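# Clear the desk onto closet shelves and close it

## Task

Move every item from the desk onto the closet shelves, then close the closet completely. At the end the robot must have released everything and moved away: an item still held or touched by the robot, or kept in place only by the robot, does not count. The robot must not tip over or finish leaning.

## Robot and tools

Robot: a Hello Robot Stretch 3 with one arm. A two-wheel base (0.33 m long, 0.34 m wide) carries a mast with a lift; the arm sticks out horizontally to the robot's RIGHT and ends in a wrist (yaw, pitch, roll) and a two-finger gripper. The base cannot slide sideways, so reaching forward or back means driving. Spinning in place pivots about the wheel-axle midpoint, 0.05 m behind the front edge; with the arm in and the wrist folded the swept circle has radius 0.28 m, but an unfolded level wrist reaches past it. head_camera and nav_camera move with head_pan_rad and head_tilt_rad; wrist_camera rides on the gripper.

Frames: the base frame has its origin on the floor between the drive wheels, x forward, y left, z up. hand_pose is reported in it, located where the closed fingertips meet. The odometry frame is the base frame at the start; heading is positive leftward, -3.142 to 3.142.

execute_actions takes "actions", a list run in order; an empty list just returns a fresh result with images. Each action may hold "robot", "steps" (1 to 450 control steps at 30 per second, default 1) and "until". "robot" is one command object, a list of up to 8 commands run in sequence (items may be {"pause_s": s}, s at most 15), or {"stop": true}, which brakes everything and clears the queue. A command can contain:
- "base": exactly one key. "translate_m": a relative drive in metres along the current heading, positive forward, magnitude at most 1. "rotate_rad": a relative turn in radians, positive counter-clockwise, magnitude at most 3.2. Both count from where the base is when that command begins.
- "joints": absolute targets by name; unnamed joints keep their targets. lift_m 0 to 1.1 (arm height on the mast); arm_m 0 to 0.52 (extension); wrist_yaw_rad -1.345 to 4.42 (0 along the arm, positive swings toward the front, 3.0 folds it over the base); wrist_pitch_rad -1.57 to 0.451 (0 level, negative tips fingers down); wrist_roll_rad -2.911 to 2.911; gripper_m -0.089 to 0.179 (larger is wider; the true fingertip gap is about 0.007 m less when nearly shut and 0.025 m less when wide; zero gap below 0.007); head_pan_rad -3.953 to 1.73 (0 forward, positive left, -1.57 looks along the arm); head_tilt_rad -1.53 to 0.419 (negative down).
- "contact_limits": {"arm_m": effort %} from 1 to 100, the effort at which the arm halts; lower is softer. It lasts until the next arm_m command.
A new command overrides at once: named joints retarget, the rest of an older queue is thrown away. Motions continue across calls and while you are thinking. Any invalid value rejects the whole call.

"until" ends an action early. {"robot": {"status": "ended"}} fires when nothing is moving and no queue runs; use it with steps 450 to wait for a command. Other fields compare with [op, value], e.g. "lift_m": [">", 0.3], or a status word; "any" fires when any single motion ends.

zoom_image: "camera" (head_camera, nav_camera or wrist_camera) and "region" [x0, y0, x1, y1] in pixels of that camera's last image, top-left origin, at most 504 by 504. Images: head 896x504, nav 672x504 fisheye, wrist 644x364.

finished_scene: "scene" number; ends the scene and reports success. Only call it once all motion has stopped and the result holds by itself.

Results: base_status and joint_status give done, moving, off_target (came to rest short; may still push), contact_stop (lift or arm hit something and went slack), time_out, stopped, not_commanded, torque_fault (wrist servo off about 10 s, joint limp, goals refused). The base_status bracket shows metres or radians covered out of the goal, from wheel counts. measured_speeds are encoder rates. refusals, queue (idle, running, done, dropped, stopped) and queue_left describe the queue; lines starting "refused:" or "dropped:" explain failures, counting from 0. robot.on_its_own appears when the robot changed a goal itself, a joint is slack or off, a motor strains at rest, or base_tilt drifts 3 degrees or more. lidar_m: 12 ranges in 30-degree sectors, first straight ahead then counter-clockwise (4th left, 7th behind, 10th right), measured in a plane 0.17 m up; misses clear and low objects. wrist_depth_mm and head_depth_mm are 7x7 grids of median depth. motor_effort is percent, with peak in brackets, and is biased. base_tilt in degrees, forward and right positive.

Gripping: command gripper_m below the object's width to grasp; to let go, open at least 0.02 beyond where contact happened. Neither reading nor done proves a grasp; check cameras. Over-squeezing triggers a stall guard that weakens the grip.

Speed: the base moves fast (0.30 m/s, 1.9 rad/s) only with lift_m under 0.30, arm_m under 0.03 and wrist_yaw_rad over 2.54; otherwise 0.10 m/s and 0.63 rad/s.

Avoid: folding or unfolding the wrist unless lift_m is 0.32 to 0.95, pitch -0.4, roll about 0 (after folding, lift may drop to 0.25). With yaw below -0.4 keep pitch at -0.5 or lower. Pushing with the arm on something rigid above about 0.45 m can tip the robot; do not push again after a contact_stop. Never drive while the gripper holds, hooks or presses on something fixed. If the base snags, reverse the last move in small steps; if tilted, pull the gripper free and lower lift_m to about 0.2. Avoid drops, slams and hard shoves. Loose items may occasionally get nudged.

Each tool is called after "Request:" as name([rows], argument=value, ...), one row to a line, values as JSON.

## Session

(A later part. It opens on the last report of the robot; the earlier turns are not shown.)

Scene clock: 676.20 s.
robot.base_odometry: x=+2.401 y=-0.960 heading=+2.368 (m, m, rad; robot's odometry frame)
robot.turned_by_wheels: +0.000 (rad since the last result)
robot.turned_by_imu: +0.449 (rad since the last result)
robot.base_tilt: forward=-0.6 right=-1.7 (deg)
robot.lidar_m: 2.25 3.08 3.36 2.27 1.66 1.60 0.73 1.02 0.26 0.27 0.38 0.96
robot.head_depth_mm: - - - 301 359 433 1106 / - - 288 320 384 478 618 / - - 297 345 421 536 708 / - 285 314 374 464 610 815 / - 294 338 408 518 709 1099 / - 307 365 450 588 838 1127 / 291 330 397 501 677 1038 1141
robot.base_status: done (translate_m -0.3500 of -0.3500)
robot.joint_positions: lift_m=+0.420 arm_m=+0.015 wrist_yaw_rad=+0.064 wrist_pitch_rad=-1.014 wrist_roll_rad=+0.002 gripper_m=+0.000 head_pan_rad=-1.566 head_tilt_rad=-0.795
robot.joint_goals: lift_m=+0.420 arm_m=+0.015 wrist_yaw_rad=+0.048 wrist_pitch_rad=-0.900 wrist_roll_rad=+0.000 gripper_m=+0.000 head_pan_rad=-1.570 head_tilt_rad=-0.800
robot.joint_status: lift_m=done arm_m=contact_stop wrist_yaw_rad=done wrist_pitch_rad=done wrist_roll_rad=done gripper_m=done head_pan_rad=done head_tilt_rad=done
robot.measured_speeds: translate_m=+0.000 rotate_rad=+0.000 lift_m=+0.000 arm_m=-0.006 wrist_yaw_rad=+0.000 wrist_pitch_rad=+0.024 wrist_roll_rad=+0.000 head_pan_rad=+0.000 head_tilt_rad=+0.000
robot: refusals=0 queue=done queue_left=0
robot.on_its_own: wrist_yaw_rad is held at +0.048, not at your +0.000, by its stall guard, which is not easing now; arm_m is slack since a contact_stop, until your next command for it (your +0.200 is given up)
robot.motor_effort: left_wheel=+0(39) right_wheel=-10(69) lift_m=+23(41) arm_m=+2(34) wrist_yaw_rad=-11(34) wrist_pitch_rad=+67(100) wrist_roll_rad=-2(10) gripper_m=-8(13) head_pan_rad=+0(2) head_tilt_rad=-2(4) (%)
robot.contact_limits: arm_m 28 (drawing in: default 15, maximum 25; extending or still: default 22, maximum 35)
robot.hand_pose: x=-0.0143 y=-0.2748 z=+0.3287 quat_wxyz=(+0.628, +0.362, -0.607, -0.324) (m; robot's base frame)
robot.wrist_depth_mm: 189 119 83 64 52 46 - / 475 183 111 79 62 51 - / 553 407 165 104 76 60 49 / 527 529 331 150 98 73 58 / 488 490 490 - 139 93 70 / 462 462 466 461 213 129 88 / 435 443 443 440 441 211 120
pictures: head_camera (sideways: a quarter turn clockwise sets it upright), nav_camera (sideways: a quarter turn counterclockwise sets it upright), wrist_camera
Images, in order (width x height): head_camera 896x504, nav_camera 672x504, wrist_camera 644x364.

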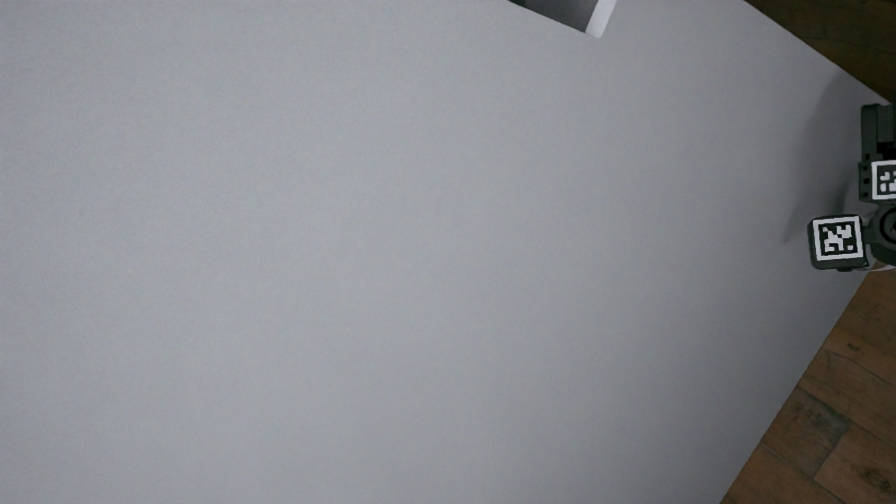

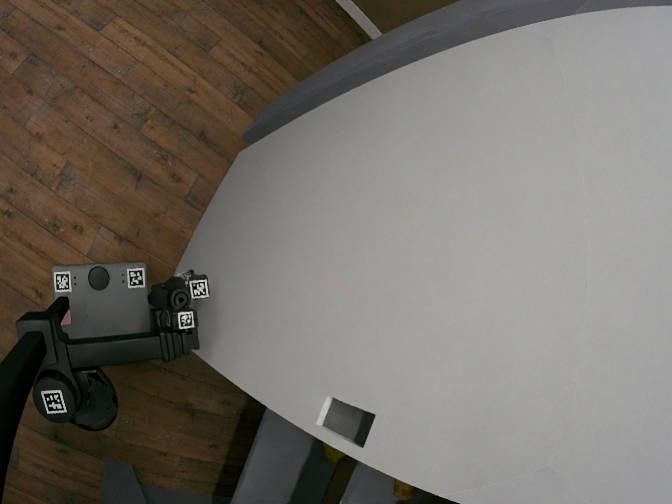

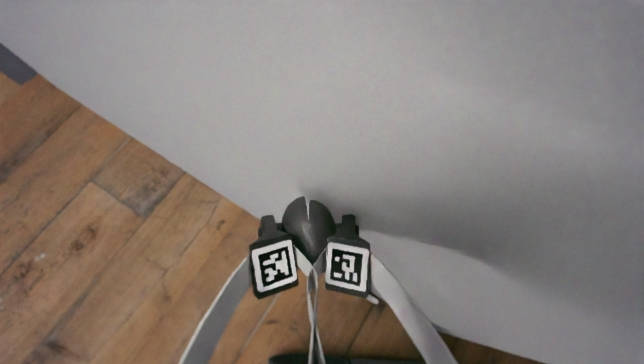

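Request:
execute_actions([
  {"robot":[{"joints":{"wrist_pitch_rad":-1.4,"arm_m":0.0}},{"base":{"rotate_rad":-0.45}}],"steps":150,"until":{"robot":{"status":"ended"}}},
])

Scene clock: 695.53 s.
robot.base_odometry: x=+2.401 y=-0.960 heading=+1.918 (m, m, rad; robot's odometry frame)
robot.turned_by_wheels: -0.450 (rad since the last result)
robot.turned_by_imu: -0.450 (rad since the last result)
robot.base_tilt: forward=-0.6 right=-1.7 (deg)
robot.lidar_m: 2.17 2.31 3.36 3.37 2.12 1.63 0.73 0.73 1.00 0.26 0.28 0.41
robot.head_depth_mm: 842 917 745 1105 1001 1290 1154 / - - 724 1108 1014 1303 1150 / - - - 314 391 591 1127 / - - - 317 393 519 718 / - - 285 320 397 524 776 / - - 286 323 401 532 793 / - - 289 325 406 538 815
robot.base_status: done (rotate_rad -0.4498 of -0.4500)
robot.joint_positions: lift_m=+0.420 arm_m=+0.000 wrist_yaw_rad=+0.050 wrist_pitch_rad=-1.397 wrist_roll_rad=+0.002 gripper_m=+0.000 head_pan_rad=-1.566 head_tilt_rad=-0.795
robot.joint_goals: lift_m=+0.420 arm_m=+0.000 wrist_yaw_rad=+0.048 wrist_pitch_rad=-1.400 wrist_roll_rad=+0.000 gripper_m=+0.000 head_pan_rad=-1.570 head_tilt_rad=-0.800
robot.joint_status: lift_m=done arm_m=done wrist_yaw_rad=done wrist_pitch_rad=done wrist_roll_rad=done gripper_m=done head_pan_rad=done head_tilt_rad=done
robot.measured_speeds: translate_m=+0.000 rotate_rad=+0.000 lift_m=+0.000 arm_m=+0.000 wrist_yaw_rad=+0.000 wrist_pitch_rad=+0.000 wrist_roll_rad=+0.000 head_pan_rad=+0.000 head_tilt_rad=+0.000
robot: refusals=0 queue=done queue_left=0
robot.on_its_own: wrist_yaw_rad is held at +0.048, not at your +0.000, by its stall guard, which is not easing now
robot.motor_effort: left_wheel=+4(9) right_wheel=-6(10) lift_m=+24(23) arm_m=-3(2) wrist_yaw_rad=-2(11) wrist_pitch_rad=-2(66) wrist_roll_rad=-2(2) gripper_m=-3(8) head_pan_rad=-1(2) head_tilt_rad=-2(1) (%)
robot.hand_pose: x=-0.0206 y=-0.1657 z=+0.3024 quat_wxyz=(+0.552, +0.468, -0.530, -0.442) (m; robot's base frame)
robot.wrist_depth_mm: 153 143 133 124 129 472 470 / 274 237 212 191 468 460 475 / 454 456 453 466 462 467 471 / 454 452 469 459 462 479 475 / 458 453 466 - - 474 475 / 450 464 458 - - - 473 / 459 468 468 - - 487 471
pictures: head_camera (sideways: a quarter turn clockwise sets it upright), nav_camera (sideways: a quarter turn counterclockwise sets it upright), wrist_camera
Images, in order (width x height): head_camera 896x504, nav_camera 672x504, wrist_camera 644x364.

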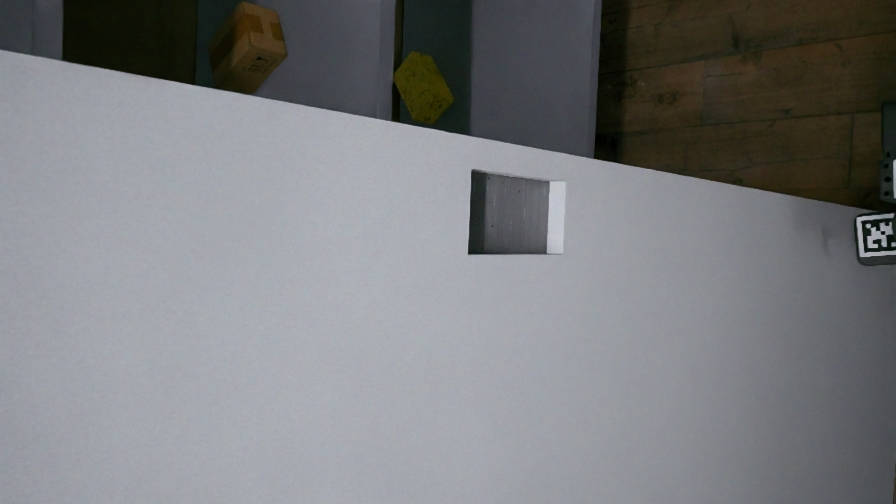

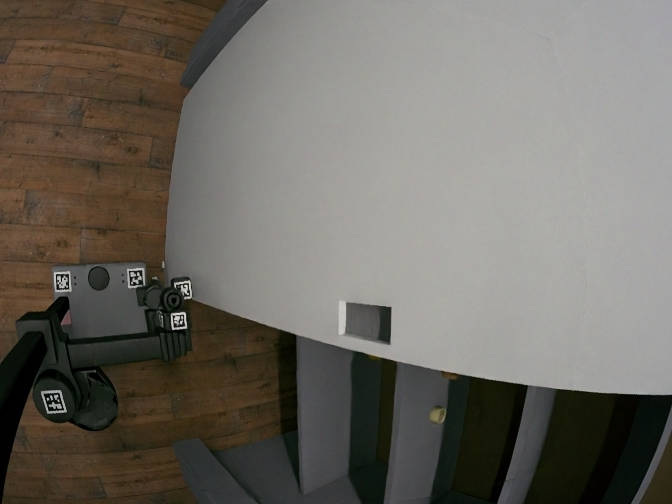

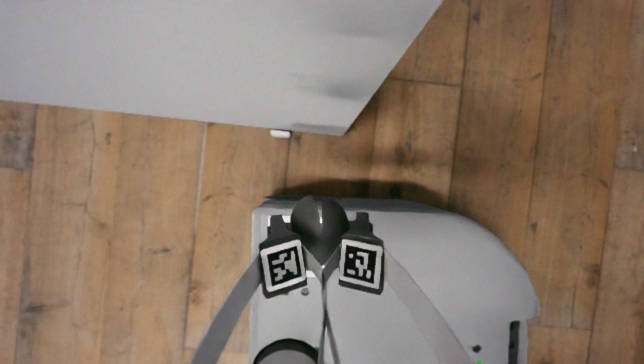

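Request:
execute_actions([
  {"robot":[{"base":{"rotate_rad":0.5}},{"base":{"translate_m":0.65}},{"base":{"rotate_rad":-0.42}},{"joints":{"wrist_pitch_rad":0.0,"wrist_yaw_rad":0.0,"lift_m":0.32,"head_tilt_rad":-0.6}}],"steps":450,"until":{"robot":{"status":"ended"}}},
])

Scene clock: 713.80 s.
robot.base_odometry: x=+1.914 y=-0.529 heading=+1.998 (m, m, rad; robot's odometry frame)
robot.turned_by_wheels: +0.080 (rad since the last result)
robot.turned_by_imu: +0.088 (rad since the last result)
robot.base_tilt: forward=-0.6 right=-1.8 (deg)
robot.lidar_m: 1.63 1.79 2.80 3.06 2.62 2.16 1.48 0.76 0.62 0.62 0.64 1.64
robot.head_depth_mm: 485 534 592 666 760 888 1059 / 492 540 599 679 777 905 1094 / 498 549 611 693 792 931 1123 / 503 557 620 701 811 955 1137 / 511 566 641 737 859 1021 1184 / 561 610 669 735 822 958 1167 / 515 558 621 713 839 998 1205
robot.base_status: done (rotate_rad -0.4198 of -0.4200)
robot.joint_positions: lift_m=+0.320 arm_m=+0.000 wrist_yaw_rad=+0.003 wrist_pitch_rad=-0.022 wrist_roll_rad=+0.002 gripper_m=+0.000 head_pan_rad=-1.566 head_tilt_rad=-0.606
robot.joint_goals: lift_m=+0.320 arm_m=+0.000 wrist_yaw_rad=+0.000 wrist_pitch_rad=+0.000 wrist_roll_rad=+0.000 gripper_m=+0.000 head_pan_rad=-1.570 head_tilt_rad=-0.600
robot.joint_status: lift_m=done arm_m=done wrist_yaw_rad=done wrist_pitch_rad=done wrist_roll_rad=done gripper_m=done head_pan_rad=done head_tilt_rad=done
robot.measured_speeds: translate_m=+0.000 rotate_rad=+0.000 lift_m=+0.000 arm_m=+0.000 wrist_yaw_rad=+0.000 wrist_pitch_rad=+0.000 wrist_roll_rad=+0.000 head_pan_rad=+0.000 head_tilt_rad=+0.000
robot: refusals=0 queue=done queue_left=0
robot.motor_effort: left_wheel=+4(9) right_wheel=-6(8) lift_m=+17(30) arm_m=-2(2) wrist_yaw_rad=-3(2) wrist_pitch_rad=+13(13) wrist_roll_rad=-1(2) gripper_m=-3(3) head_pan_rad=-1(0) head_tilt_rad=+2(12) (%)
robot.hand_pose: x=-0.0208 y=-0.4010 z=+0.4295 quat_wxyz=(+0.707, +0.009, -0.708, -0.007) (m; robot's base frame)
robot.wrist_depth_mm: 370 347 403 346 329 316 301 / 386 360 393 354 342 330 316 / 395 372 401 365 352 339 326 / - 399 435 378 363 346 332 / - 413 425 - 376 358 345 / 894 436 430 408 396 378 361 / 693 468 456 427 414 393 377
pictures: head_camera (sideways: a quarter turn clockwise sets it upright), nav_camera (sideways: a quarter turn counterclockwise sets it upright), wrist_camera
Images, in order (width x height): head_camera 896x504, nav_camera 672x504, wrist_camera 644x364.

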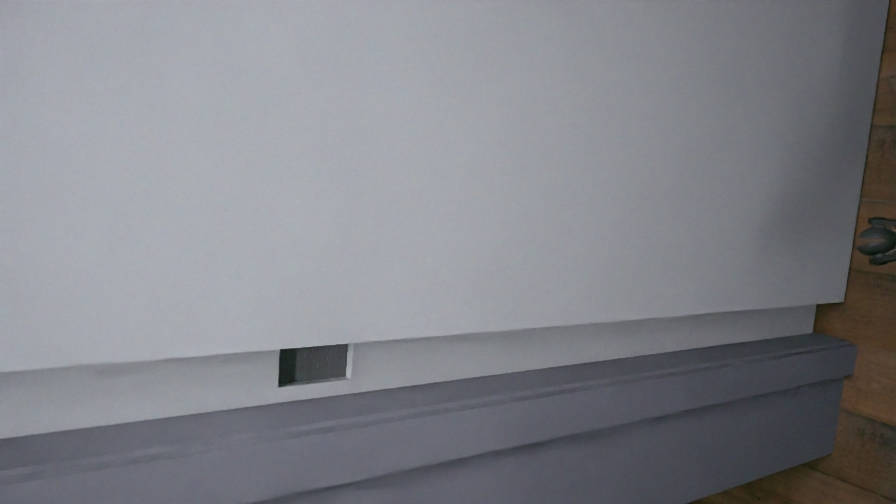

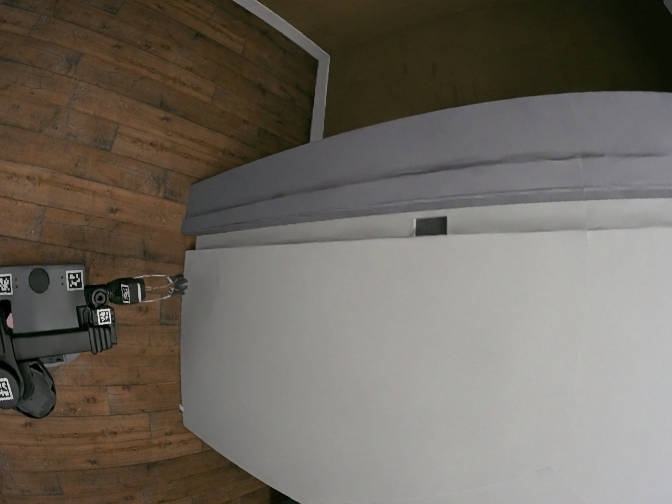

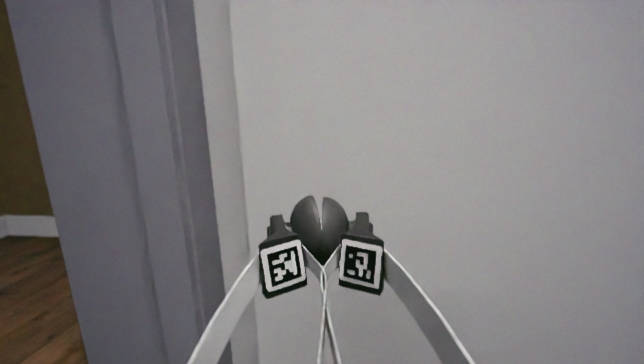

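Request:
execute_actions([
  {"robot":[{"base":{"rotate_rad":-0.09}},{"base":{"translate_m":0.16}},{"joints":{"arm_m":0.12}}],"steps":300,"until":{"robot":{"status":"ended"}}},
])

Scene clock: 722.20 s.
robot.base_odometry: x=+1.861 y=-0.379 heading=+1.909 (m, m, rad; robot's odometry frame)
robot.turned_by_wheels: -0.090 (rad since the last result)
robot.turned_by_imu: -0.088 (rad since the last result)
robot.base_tilt: forward=-0.6 right=-1.7 (deg)
robot.lidar_m: 1.47 1.56 2.25 3.08 3.02 2.35 2.31 0.83 0.64 0.60 0.65 1.50
robot.head_depth_mm: 501 553 616 695 793 934 1124 / 504 555 619 698 804 942 1145 / 508 560 623 704 808 950 1156 / 542 600 679 752 850 1012 1195 / 504 553 607 690 796 923 1155 / 493 546 618 699 804 947 1156 / 501 553 619 704 865 1423 1234
robot.base_status: done (translate_m +0.1600 of +0.1600)
robot.joint_positions: lift_m=+0.320 arm_m=+0.120 wrist_yaw_rad=+0.002 wrist_pitch_rad=-0.021 wrist_roll_rad=+0.002 gripper_m=+0.000 head_pan_rad=-1.566 head_tilt_rad=-0.606
robot.joint_goals: lift_m=+0.320 arm_m=+0.120 wrist_yaw_rad=+0.000 wrist_pitch_rad=+0.000 wrist_roll_rad=+0.000 gripper_m=+0.000 head_pan_rad=-1.570 head_tilt_rad=-0.600
robot.joint_status: lift_m=done arm_m=done wrist_yaw_rad=done wrist_pitch_rad=done wrist_roll_rad=done gripper_m=done head_pan_rad=done head_tilt_rad=done
robot.measured_speeds: translate_m=+0.000 rotate_rad=+0.000 lift_m=+0.000 arm_m=+0.000 wrist_yaw_rad=+0.000 wrist_pitch_rad=+0.000 wrist_roll_rad=+0.000 head_pan_rad=+0.000 head_tilt_rad=+0.000
robot: refusals=0 queue=done queue_left=0
robot.motor_effort: left_wheel=+4(9) right_wheel=-5(10) lift_m=+18(18) arm_m=+4(6) wrist_yaw_rad=-2(2) wrist_pitch_rad=+12(13) wrist_roll_rad=-2(2) gripper_m=-3(3) head_pan_rad=-1(2) head_tilt_rad=+2(2) (%)
robot.hand_pose: x=-0.0210 y=-0.5203 z=+0.4297 quat_wxyz=(+0.707, +0.008, -0.708, -0.007) (m; robot's base frame)
robot.wrist_depth_mm: 234 228 227 280 235 231 227 / 244 237 236 291 241 240 235 / 252 248 239 298 252 249 245 / 263 260 244 308 262 257 253 / 275 269 253 - 271 268 262 / 287 280 261 334 282 278 272 / 301 296 276 351 298 286 282
pictures: head_camera (sideways: a quarter turn clockwise sets it upright), nav_camera (sideways: a quarter turn counterclockwise sets it upright), wrist_camera
Images, in order (width x height): head_camera 896x504, nav_camera 672x504, wrist_camera 644x364.

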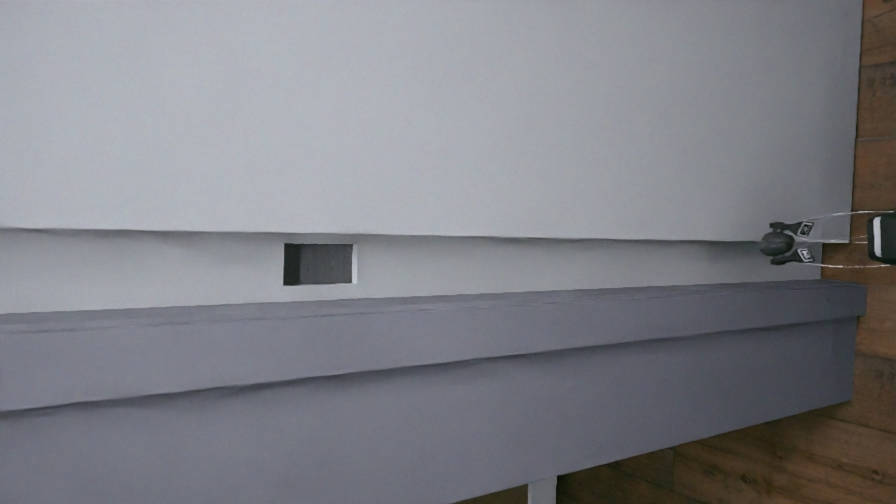

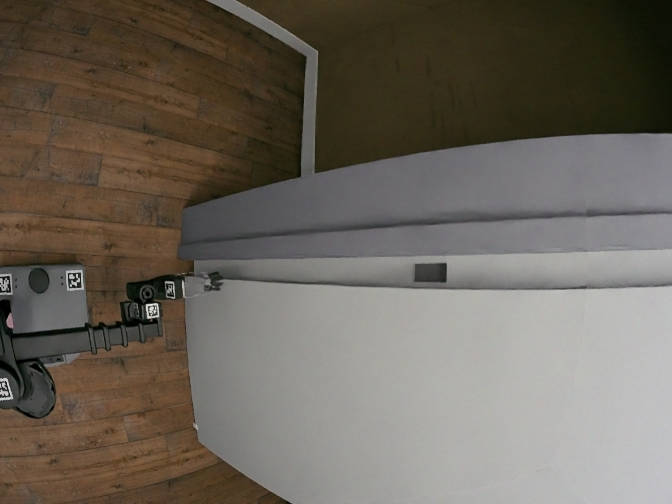

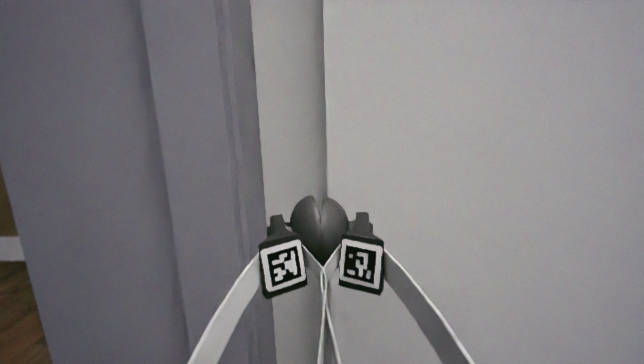

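Request:
execute_actions([
  {"robot":[{"base":{"translate_m":0.035}},{"joints":{"arm_m":0.3},"contact_limits":{"arm_m":15}}],"steps":200,"until":{"robot":{"status":"ended"}}},
  {"steps":15},
])

Scene clock: 727.87 s.
robot.base_odometry: x=+1.849 y=-0.346 heading=+1.908 (m, m, rad; robot's odometry frame)
robot.turned_by_wheels: +0.000 (rad since the last result)
robot.turned_by_imu: -0.005 (rad since the last result)
robot.base_tilt: forward=-0.6 right=-1.7 (deg)
robot.lidar_m: 1.43 1.52 2.18 3.08 3.10 2.39 2.34 0.84 0.64 0.60 0.65 1.47
robot.head_depth_mm: 504 555 617 698 800 935 1134 / 504 556 620 702 804 949 1145 / 522 577 635 720 813 948 1123 / 543 601 677 751 859 987 1148 / 486 535 600 683 797 941 1148 / 500 552 615 698 805 956 1187 / 503 556 622 729 1710 1445 1236
robot.base_status: done (translate_m +0.0350 of +0.0350)
robot.joint_positions: lift_m=+0.320 arm_m=+0.205 wrist_yaw_rad=+0.003 wrist_pitch_rad=-0.020 wrist_roll_rad=+0.002 gripper_m=+0.000 head_pan_rad=-1.566 head_tilt_rad=-0.603
robot.joint_goals: lift_m=+0.320 arm_m=+0.205 wrist_yaw_rad=+0.000 wrist_pitch_rad=+0.000 wrist_roll_rad=+0.000 gripper_m=+0.000 head_pan_rad=-1.570 head_tilt_rad=-0.600
robot.joint_status: lift_m=done arm_m=contact_stop wrist_yaw_rad=done wrist_pitch_rad=done wrist_roll_rad=done gripper_m=done head_pan_rad=done head_tilt_rad=done
robot.measured_speeds: translate_m=+0.000 rotate_rad=+0.001 lift_m=+0.000 arm_m=+0.000 wrist_yaw_rad=+0.000 wrist_pitch_rad=+0.000 wrist_roll_rad=+0.000 head_pan_rad=+0.000 head_tilt_rad=+0.000
robot: refusals=0 queue=dropped queue_left=0
robot.on_its_own: arm_m is slack since a contact_stop, until your next command for it (your +0.300 is given up)
robot.motor_effort: left_wheel=+3(9) right_wheel=-2(18) lift_m=+18(18) arm_m=+0(18) wrist_yaw_rad=-2(10) wrist_pitch_rad=+12(18) wrist_roll_rad=-2(2) gripper_m=-3(3) head_pan_rad=+1(0) head_tilt_rad=+2(2) (%)
robot.contact_limits: arm_m 15 (drawing in: default 15, maximum 25; extending or still: default 22, maximum 35)
robot.hand_pose: x=-0.0208 y=-0.6055 z=+0.4299 quat_wxyz=(+0.707, +0.008, -0.708, -0.007) (m; robot's base frame)
robot.wrist_depth_mm: 154 140 139 206 161 158 156 / 160 145 145 212 167 164 162 / 166 151 150 221 172 170 167 / 172 169 154 230 179 176 173 / 180 176 161 - 186 182 180 / 189 184 167 249 192 189 187 / 196 193 175 257 204 198 195
pictures: head_camera (sideways: a quarter turn clockwise sets it upright), nav_camera (sideways: a quarter turn counterclockwise sets it upright), wrist_camera
Images, in order (width x height): head_camera 896x504, nav_camera 672x504, wrist_camera 644x364.

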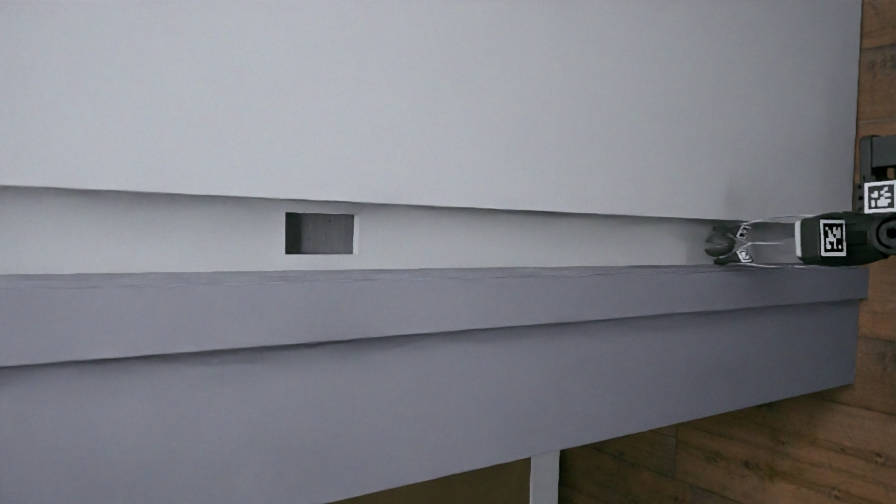

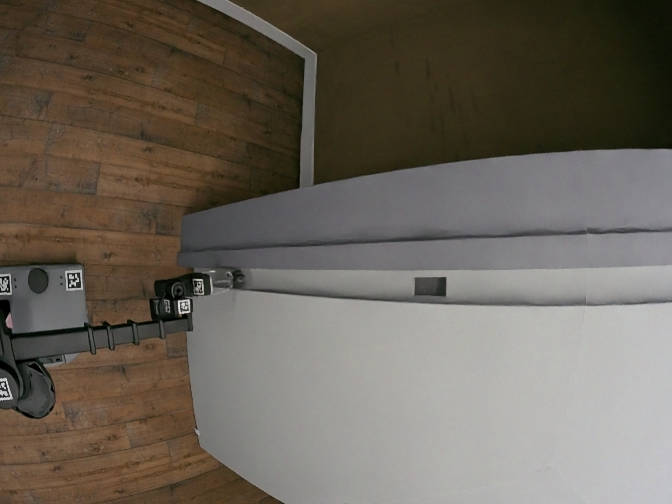

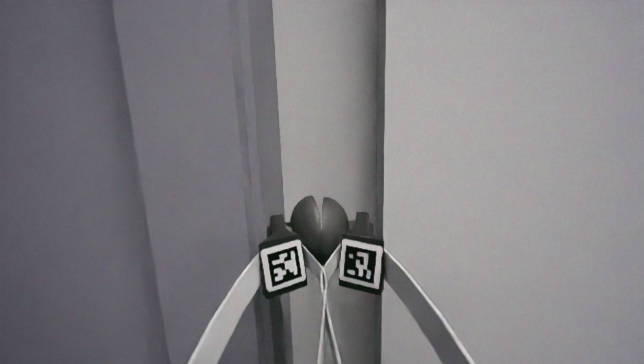

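In the gap. Back off the rear door slightly and reverse.

Request:
execute_actions([
  {"robot":[{"joints":{"arm_m":0.195,"head_pan_rad":-2.0}},{"base":{"translate_m":-0.3}}],"steps":200,"until":{"robot":{"status":"ended"}}},
  {"steps":10},
])

Scene clock: 736.03 s.
robot.base_odometry: x=+1.948 y=-0.629 heading=+1.908 (m, m, rad; robot's odometry frame)
robot.turned_by_wheels: +0.000 (rad since the last result)
robot.turned_by_imu: -0.001 (rad since the last result)
robot.base_tilt: forward=-0.6 right=-1.8 (deg)
robot.lidar_m: 1.73 1.83 2.62 3.04 2.71 2.08 2.04 1.27 0.63 0.61 0.65 1.77
robot.head_depth_mm: 605 675 1178 1553 1753 1459 1236 / 578 644 729 832 988 1363 1239 / 556 617 693 787 912 1094 1234 / 536 592 662 748 862 1013 1189 / 518 571 634 710 815 951 1110 / 500 548 608 676 771 891 1031 / 484 529 584 652 729 839 996
robot.base_status: done (translate_m -0.3000 of -0.3000)
robot.joint_positions: lift_m=+0.320 arm_m=+0.194 wrist_yaw_rad=+0.077 wrist_pitch_rad=-0.022 wrist_roll_rad=+0.002 gripper_m=+0.000 head_pan_rad=-1.993 head_tilt_rad=-0.603
robot.joint_goals: lift_m=+0.320 arm_m=+0.195 wrist_yaw_rad=+0.070 wrist_pitch_rad=+0.000 wrist_roll_rad=+0.000 gripper_m=+0.000 head_pan_rad=-2.000 head_tilt_rad=-0.600
robot.joint_status: lift_m=done arm_m=done wrist_yaw_rad=done wrist_pitch_rad=done wrist_roll_rad=done gripper_m=done head_pan_rad=done head_tilt_rad=done
robot.measured_speeds: translate_m=+0.000 rotate_rad=+0.000 lift_m=+0.000 arm_m=+0.000 wrist_yaw_rad=+0.000 wrist_pitch_rad=+0.000 wrist_roll_rad=+0.000 head_pan_rad=+0.000 head_tilt_rad=+0.000
robot: refusals=0 queue=done queue_left=0
robot.on_its_own: wrist_yaw_rad is held at +0.070, not at your +0.000, by its stall guard, which is not easing now
robot.motor_effort: left_wheel=+2(18) right_wheel=-3(31) lift_m=+18(17) arm_m=+8(5) wrist_yaw_rad=-5(41) wrist_pitch_rad=+13(13) wrist_roll_rad=-2(2) gripper_m=-9(13) head_pan_rad=-1(19) head_tilt_rad=+1(1) (%)
robot.hand_pose: x=-0.0018 y=-0.5939 z=+0.4294 quat_wxyz=(+0.706, +0.035, -0.707, +0.019) (m; robot's base frame)
robot.wrist_depth_mm: 176 174 165 160 155 150 145 / 184 179 172 166 160 155 150 / 194 186 178 172 167 160 155 / 203 195 186 180 174 165 159 / 211 201 195 - 178 172 166 / 221 212 204 194 185 178 172 / 232 222 212 202 195 187 179
pictures: head_camera (sideways: a quarter turn clockwise sets it upright), nav_camera (sideways: a quarter turn counterclockwise sets it upright), wrist_camera
Images, in order (width x height): head_camera 896x504, nav_camera 672x504, wrist_camera 644x364.

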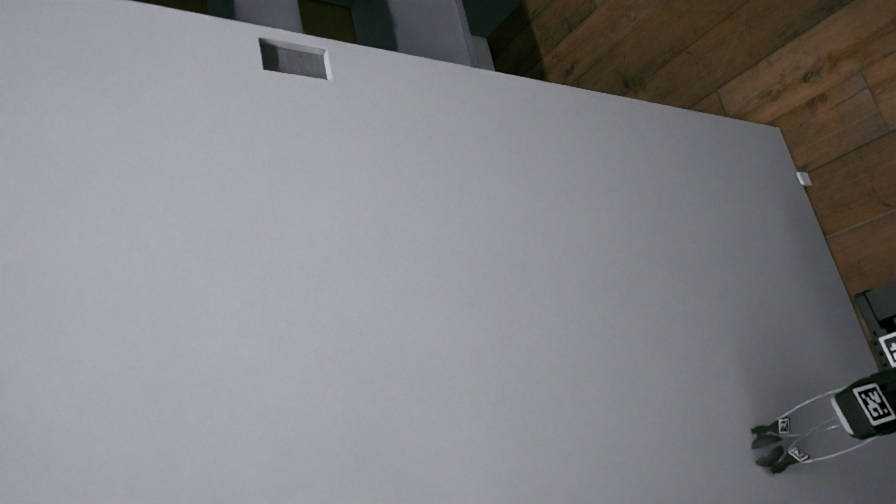

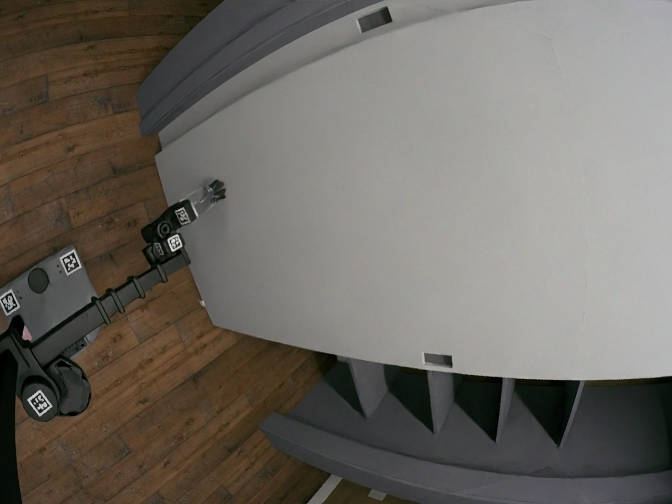

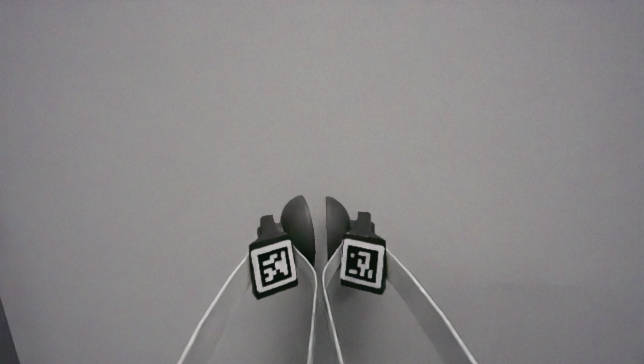

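Request:
execute_actions([
  {"robot":{"joints":{"arm_m":0.26,"wrist_yaw_rad":-0.05},"contact_limits":{"arm_m":25}},"steps":60,"until":{"robot":{"status":"ended"}}},
  {"robot":{"base":{"translate_m":-0.25}},"steps":150,"until":{"robot":{"status":"ended"}}},
  {"steps":10},
])

Scene clock: 747.50 s.
robot.base_odometry: x=+2.031 y=-0.864 heading=+1.908 (m, m, rad; robot's odometry frame)
robot.turned_by_wheels: +0.000 (rad since the last result)
robot.turned_by_imu: +0.051 (rad since the last result)
robot.base_tilt: forward=-0.6 right=-1.8 (deg)
robot.lidar_m: 1.97 2.12 3.18 3.46 2.31 1.82 1.80 1.05 0.59 0.58 0.63 0.91
robot.head_depth_mm: 553 616 1100 1441 1702 1441 1239 / 535 595 670 763 902 1349 1239 / 517 572 641 732 847 1002 1189 / 501 554 615 695 804 944 1150 / 486 536 594 668 766 892 1067 / 472 517 573 640 730 846 995 / 455 501 550 616 698 801 955
robot.base_status: done (translate_m -0.2500 of -0.2500)
robot.joint_positions: lift_m=+0.320 arm_m=+0.170 wrist_yaw_rad=+0.107 wrist_pitch_rad=-0.023 wrist_roll_rad=+0.002 gripper_m=+0.000 head_pan_rad=-1.994 head_tilt_rad=-0.603
robot.joint_goals: lift_m=+0.320 arm_m=+0.170 wrist_yaw_rad=+0.104 wrist_pitch_rad=+0.000 wrist_roll_rad=+0.000 gripper_m=+0.000 head_pan_rad=-2.000 head_tilt_rad=-0.600
robot.joint_status: lift_m=done arm_m=contact_stop wrist_yaw_rad=done wrist_pitch_rad=done wrist_roll_rad=done gripper_m=done head_pan_rad=done head_tilt_rad=done
robot.measured_speeds: translate_m=+0.000 rotate_rad=+0.000 lift_m=+0.000 arm_m=+0.000 wrist_yaw_rad=+0.000 wrist_pitch_rad=+0.000 wrist_roll_rad=+0.000 head_pan_rad=+0.000 head_tilt_rad=+0.000
robot: refusals=0 queue=done queue_left=0
robot.on_its_own: wrist_yaw_rad is held at +0.104, not at your -0.050, by its stall guard, which is not easing now; arm_m is slack since a contact_stop, until your next command for it (your +0.260 is given up)
robot.motor_effort: left_wheel=+0(19) right_wheel=-2(38) lift_m=+23(23) arm_m=+1(28) wrist_yaw_rad=-3(51) wrist_pitch_rad=+13(92) wrist_roll_rad=-2(1) gripper_m=-4(16) head_pan_rad=-1(1) head_tilt_rad=+0(2) (%)
robot.contact_limits: arm_m 25 (drawing in: default 15, maximum 25; extending or still: default 22, maximum 35)
robot.hand_pose: x=+0.0059 y=-0.5696 z=+0.4292 quat_wxyz=(+0.706, +0.046, -0.706, +0.030) (m; robot's base frame)
robot.wrist_depth_mm: 190 180 170 160 152 143 137 / 200 188 176 165 156 149 141 / 209 195 183 171 163 154 144 / 220 206 192 178 168 158 150 / 229 215 199 - 176 164 156 / 244 226 210 196 181 170 161 / 254 235 217 204 190 177 167
pictures: head_camera (sideways: a quarter turn clockwise sets it upright), nav_camera (sideways: a quarter turn counterclockwise sets it upright), wrist_camera
Images, in order (width x height): head_camera 896x504, nav_camera 672x504, wrist_camera 644x364.

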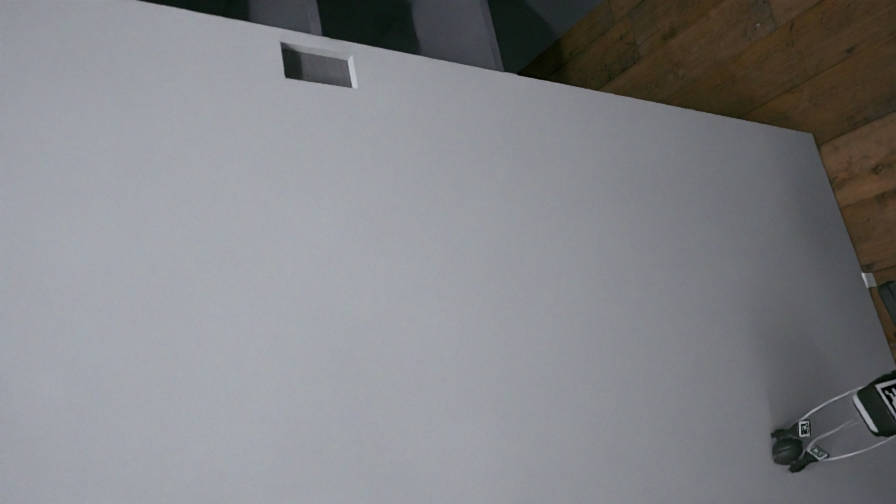

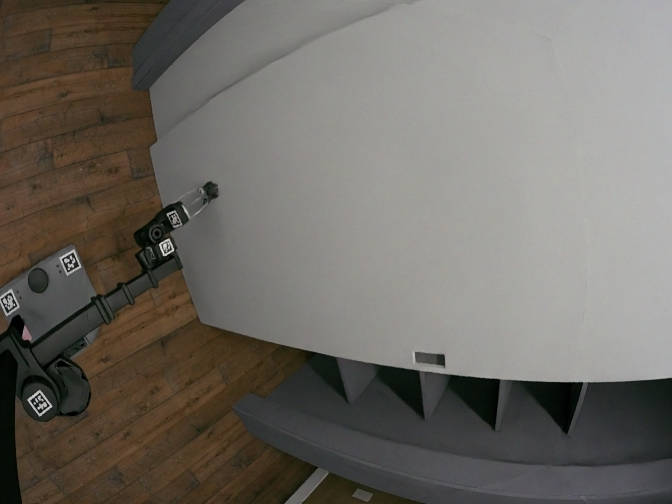

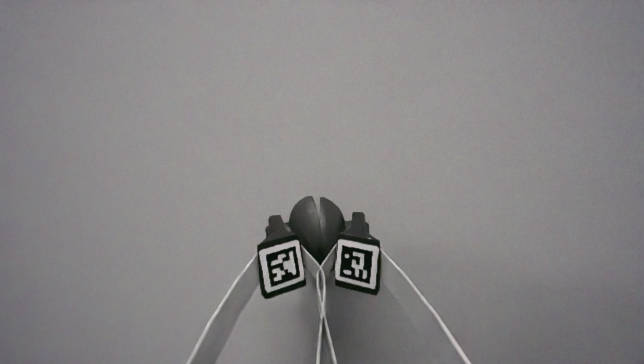

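Request:
execute_actions([
  {"robot":[{"joints":{"arm_m":0.12}},{"joints":{"wrist_yaw_rad":0.0}},{"base":{"rotate_rad":-0.08}},{"joints":{"arm_m":0.28},"contact_limits":{"arm_m":25}}],"steps":150,"until":{"robot":{"status":"ended"}}},
  {"steps":10},
  {"robot":{"base":{"translate_m":-0.2},"joints":{"head_pan_rad":-2.2,"head_tilt_rad":-0.4}},"steps":150,"until":{"robot":{"status":"ended"}}},
  {"steps":10},
])

Scene clock: 759.70 s.
robot.base_odometry: x=+2.082 y=-1.058 heading=+1.829 (m, m, rad; robot's odometry frame)
robot.turned_by_wheels: -0.080 (rad since the last result)
robot.turned_by_imu: -0.085 (rad since the last result)
robot.base_tilt: forward=-0.6 right=-1.8 (deg)
robot.lidar_m: 2.17 2.27 3.17 3.47 2.20 1.65 1.60 0.88 0.60 0.58 0.61 0.91
robot.head_depth_mm: 720 765 825 912 1038 1187 1327 / 898 838 885 941 1002 1087 1203 / 993 1074 1136 1212 1312 1423 1369 / 1112 1197 1309 1344 1435 1620 1406 / 1207 1319 1430 1278 1459 1621 1362 / 525 548 581 625 672 728 791 / 484 514 547 582 623 671 726
robot.base_status: done (translate_m -0.2000 of -0.2000)
robot.joint_positions: lift_m=+0.320 arm_m=+0.160 wrist_yaw_rad=+0.108 wrist_pitch_rad=-0.023 wrist_roll_rad=+0.002 gripper_m=+0.000 head_pan_rad=-2.193 head_tilt_rad=-0.408
robot.joint_goals: lift_m=+0.320 arm_m=+0.160 wrist_yaw_rad=+0.109 wrist_pitch_rad=+0.000 wrist_roll_rad=+0.000 gripper_m=+0.000 head_pan_rad=-2.200 head_tilt_rad=-0.400
robot.joint_status: lift_m=done arm_m=contact_stop wrist_yaw_rad=done wrist_pitch_rad=done wrist_roll_rad=done gripper_m=done head_pan_rad=done head_tilt_rad=done
robot.measured_speeds: translate_m=+0.000 rotate_rad=+0.000 lift_m=+0.000 arm_m=+0.000 wrist_yaw_rad=+0.000 wrist_pitch_rad=+0.000 wrist_roll_rad=+0.000 head_pan_rad=+0.000 head_tilt_rad=+0.000
robot: refusals=0 queue=done queue_left=0
robot.on_its_own: wrist_yaw_rad is held at +0.109, not at your +0.000, by its stall guard, which is not easing now; arm_m is slack since a contact_stop, until your next command for it (your +0.280 is given up)
robot.motor_effort: left_wheel=+2(16) right_wheel=-4(26) lift_m=+23(22) arm_m=+1(29) wrist_yaw_rad=+0(33) wrist_pitch_rad=+13(36) wrist_roll_rad=-1(2) gripper_m=-3(11) head_pan_rad=-1(14) head_tilt_rad=+3(16) (%)
robot.contact_limits: arm_m 25 (drawing in: default 15, maximum 25; extending or still: default 22, maximum 35)
robot.hand_pose: x=+0.0061 y=-0.5590 z=+0.4291 quat_wxyz=(+0.706, +0.046, -0.706, +0.030) (m; robot's base frame)
robot.wrist_depth_mm: 177 173 166 161 156 151 145 / 184 178 173 167 162 156 151 / 192 186 179 172 166 161 157 / 200 196 185 180 173 167 163 / 210 202 194 - 180 174 168 / 220 212 204 196 187 181 174 / 232 223 213 203 196 187 181
pictures: head_camera (sideways: a quarter turn clockwise sets it upright), nav_camera (sideways: a quarter turn counterclockwise sets it upright), wrist_camera
Images, in order (width x height): head_camera 896x504, nav_camera 672x504, wrist_camera 644x364.

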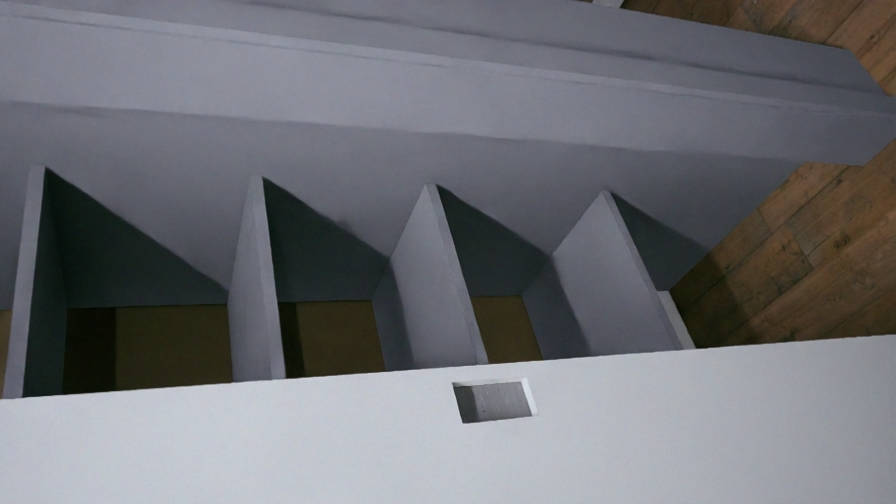

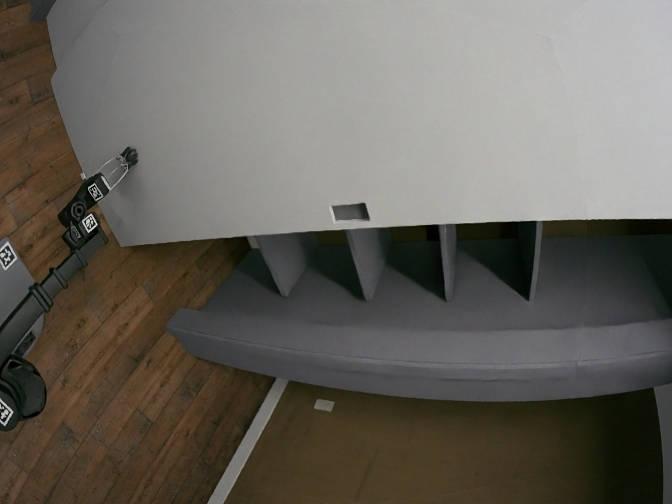

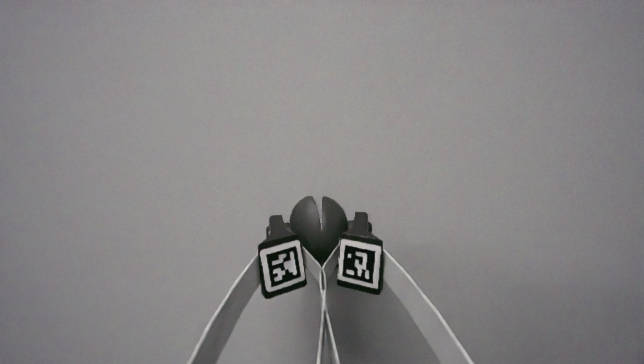

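Request:
execute_actions([
  {"robot":[{"joints":{"arm_m":0.13}},{"joints":{"wrist_yaw_rad":-0.08}},{"joints":{"arm_m":0.28},"contact_limits":{"arm_m":32}}],"steps":150,"until":{"robot":{"status":"ended"}}},
  {"steps":10},
  {"robot":{"base":{"translate_m":-0.2}},"steps":150,"until":{"robot":{"status":"ended"}}},
  {"steps":10},
])

Scene clock: 772.00 s.
robot.base_odometry: x=+2.133 y=-1.251 heading=+1.828 (m, m, rad; robot's odometry frame)
robot.turned_by_wheels: -0.001 (rad since the last result)
robot.turned_by_imu: +0.342 (rad since the last result)
robot.base_tilt: forward=-8.6 right=-13.7 (deg)
robot.lidar_m: 2.42 2.92 1.20 0.83 0.78 0.79 1.04 0.75 0.59 0.59 0.72 2.40
robot.head_depth_mm: 698 723 763 803 851 897 957 / 673 702 734 766 826 964 1396 / 642 680 760 1146 1464 1665 1500 / 726 1176 1314 1419 1578 1356 1539 / 1246 1331 1376 1440 1535 1334 1587 / 1251 1304 1333 1422 1246 1370 845 / 1216 1259 1318 1391 1182 767 800
robot.base_status: done (translate_m -0.1999 of -0.2000)
robot.joint_positions: lift_m=+0.320 arm_m=+0.278 wrist_yaw_rad=-0.062 wrist_pitch_rad=-0.613 wrist_roll_rad=-0.001 gripper_m=+0.000 head_pan_rad=-2.193 head_tilt_rad=-0.407
robot.joint_goals: lift_m=+0.320 arm_m=+0.280 wrist_yaw_rad=-0.080 wrist_pitch_rad=+0.000 wrist_roll_rad=+0.000 gripper_m=+0.000 head_pan_rad=-2.200 head_tilt_rad=-0.400
robot.joint_status: lift_m=done arm_m=done wrist_yaw_rad=done wrist_pitch_rad=done wrist_roll_rad=done gripper_m=done head_pan_rad=done head_tilt_rad=done
robot.measured_speeds: translate_m=+0.000 rotate_rad=+0.000 lift_m=+0.000 arm_m=+0.000 wrist_yaw_rad=+0.000 wrist_pitch_rad=+0.000 wrist_roll_rad=+0.000 head_pan_rad=+0.000 head_tilt_rad=+0.000
robot: refusals=0 queue=done queue_left=0
robot.on_its_own: base_tilt is 14.5 degrees off its reading at the scene's start (forward=-0.5 right=-1.7); left_wheel is at rest, and its effort (-24) is outside its rest range (-18 to +18); arm_m is at rest, and its effort (+18) is outside its rest range (-14 to +14); wrist_pitch_rad is at rest, and its effort (+100) is outside its rest range (-20 to +32)
robot.motor_effort: left_wheel=-24(26) right_wheel=-2(9) lift_m=+22(23) arm_m=+18(34) wrist_yaw_rad=-12(12) wrist_pitch_rad=+100(100) wrist_roll_rad=+0(2) gripper_m=-8(11) head_pan_rad=-2(1) head_tilt_rad=+2(3) (%)
robot.contact_limits: arm_m 32 (drawing in: default 15, maximum 25; extending or still: default 22, maximum 35)
robot.hand_pose: x=-0.0338 y=-0.6181 z=+0.2919 quat_wxyz=(+0.668, +0.192, -0.680, -0.234) (m; robot's base frame)
robot.wrist_depth_mm: 150 138 127 117 108 100 94 / 171 156 141 129 119 110 102 / 200 178 160 144 132 121 112 / 238 208 183 163 147 133 123 / 303 253 217 - 167 151 137 / 402 320 271 233 189 171 154 / 632 432 330 272 234 200 176
pictures: head_camera (sideways: a quarter turn clockwise sets it upright), nav_camera (sideways: a quarter turn counterclockwise sets it upright), wrist_camera
Images, in order (width x height): head_camera 896x504, nav_camera 672x504, wrist_camera 644x364.

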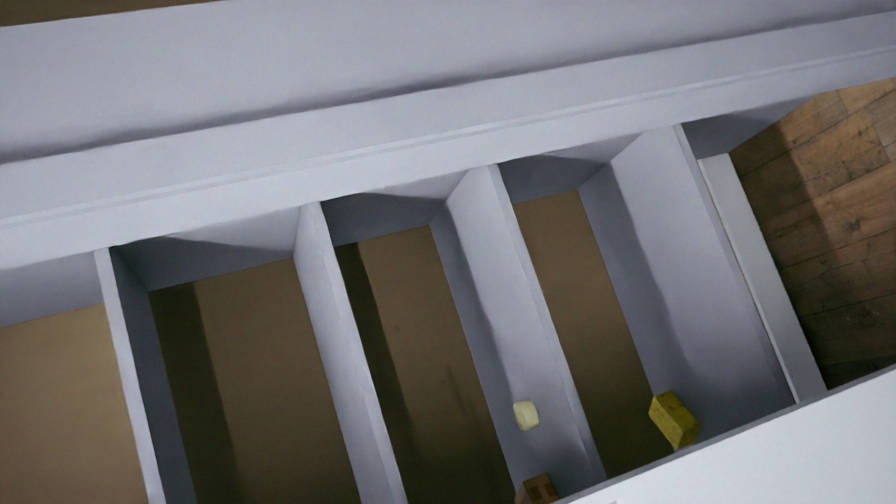

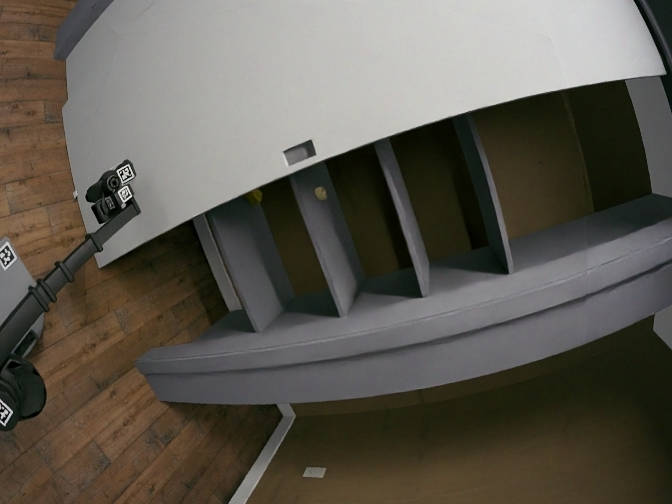

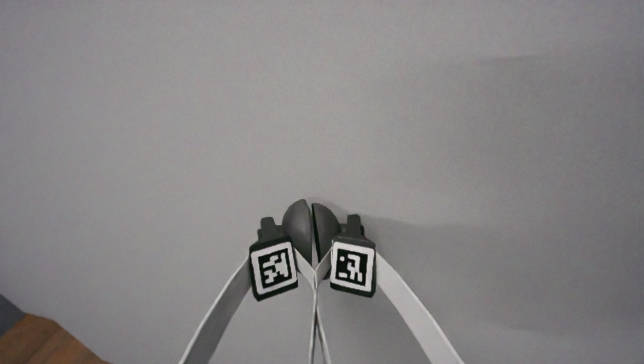

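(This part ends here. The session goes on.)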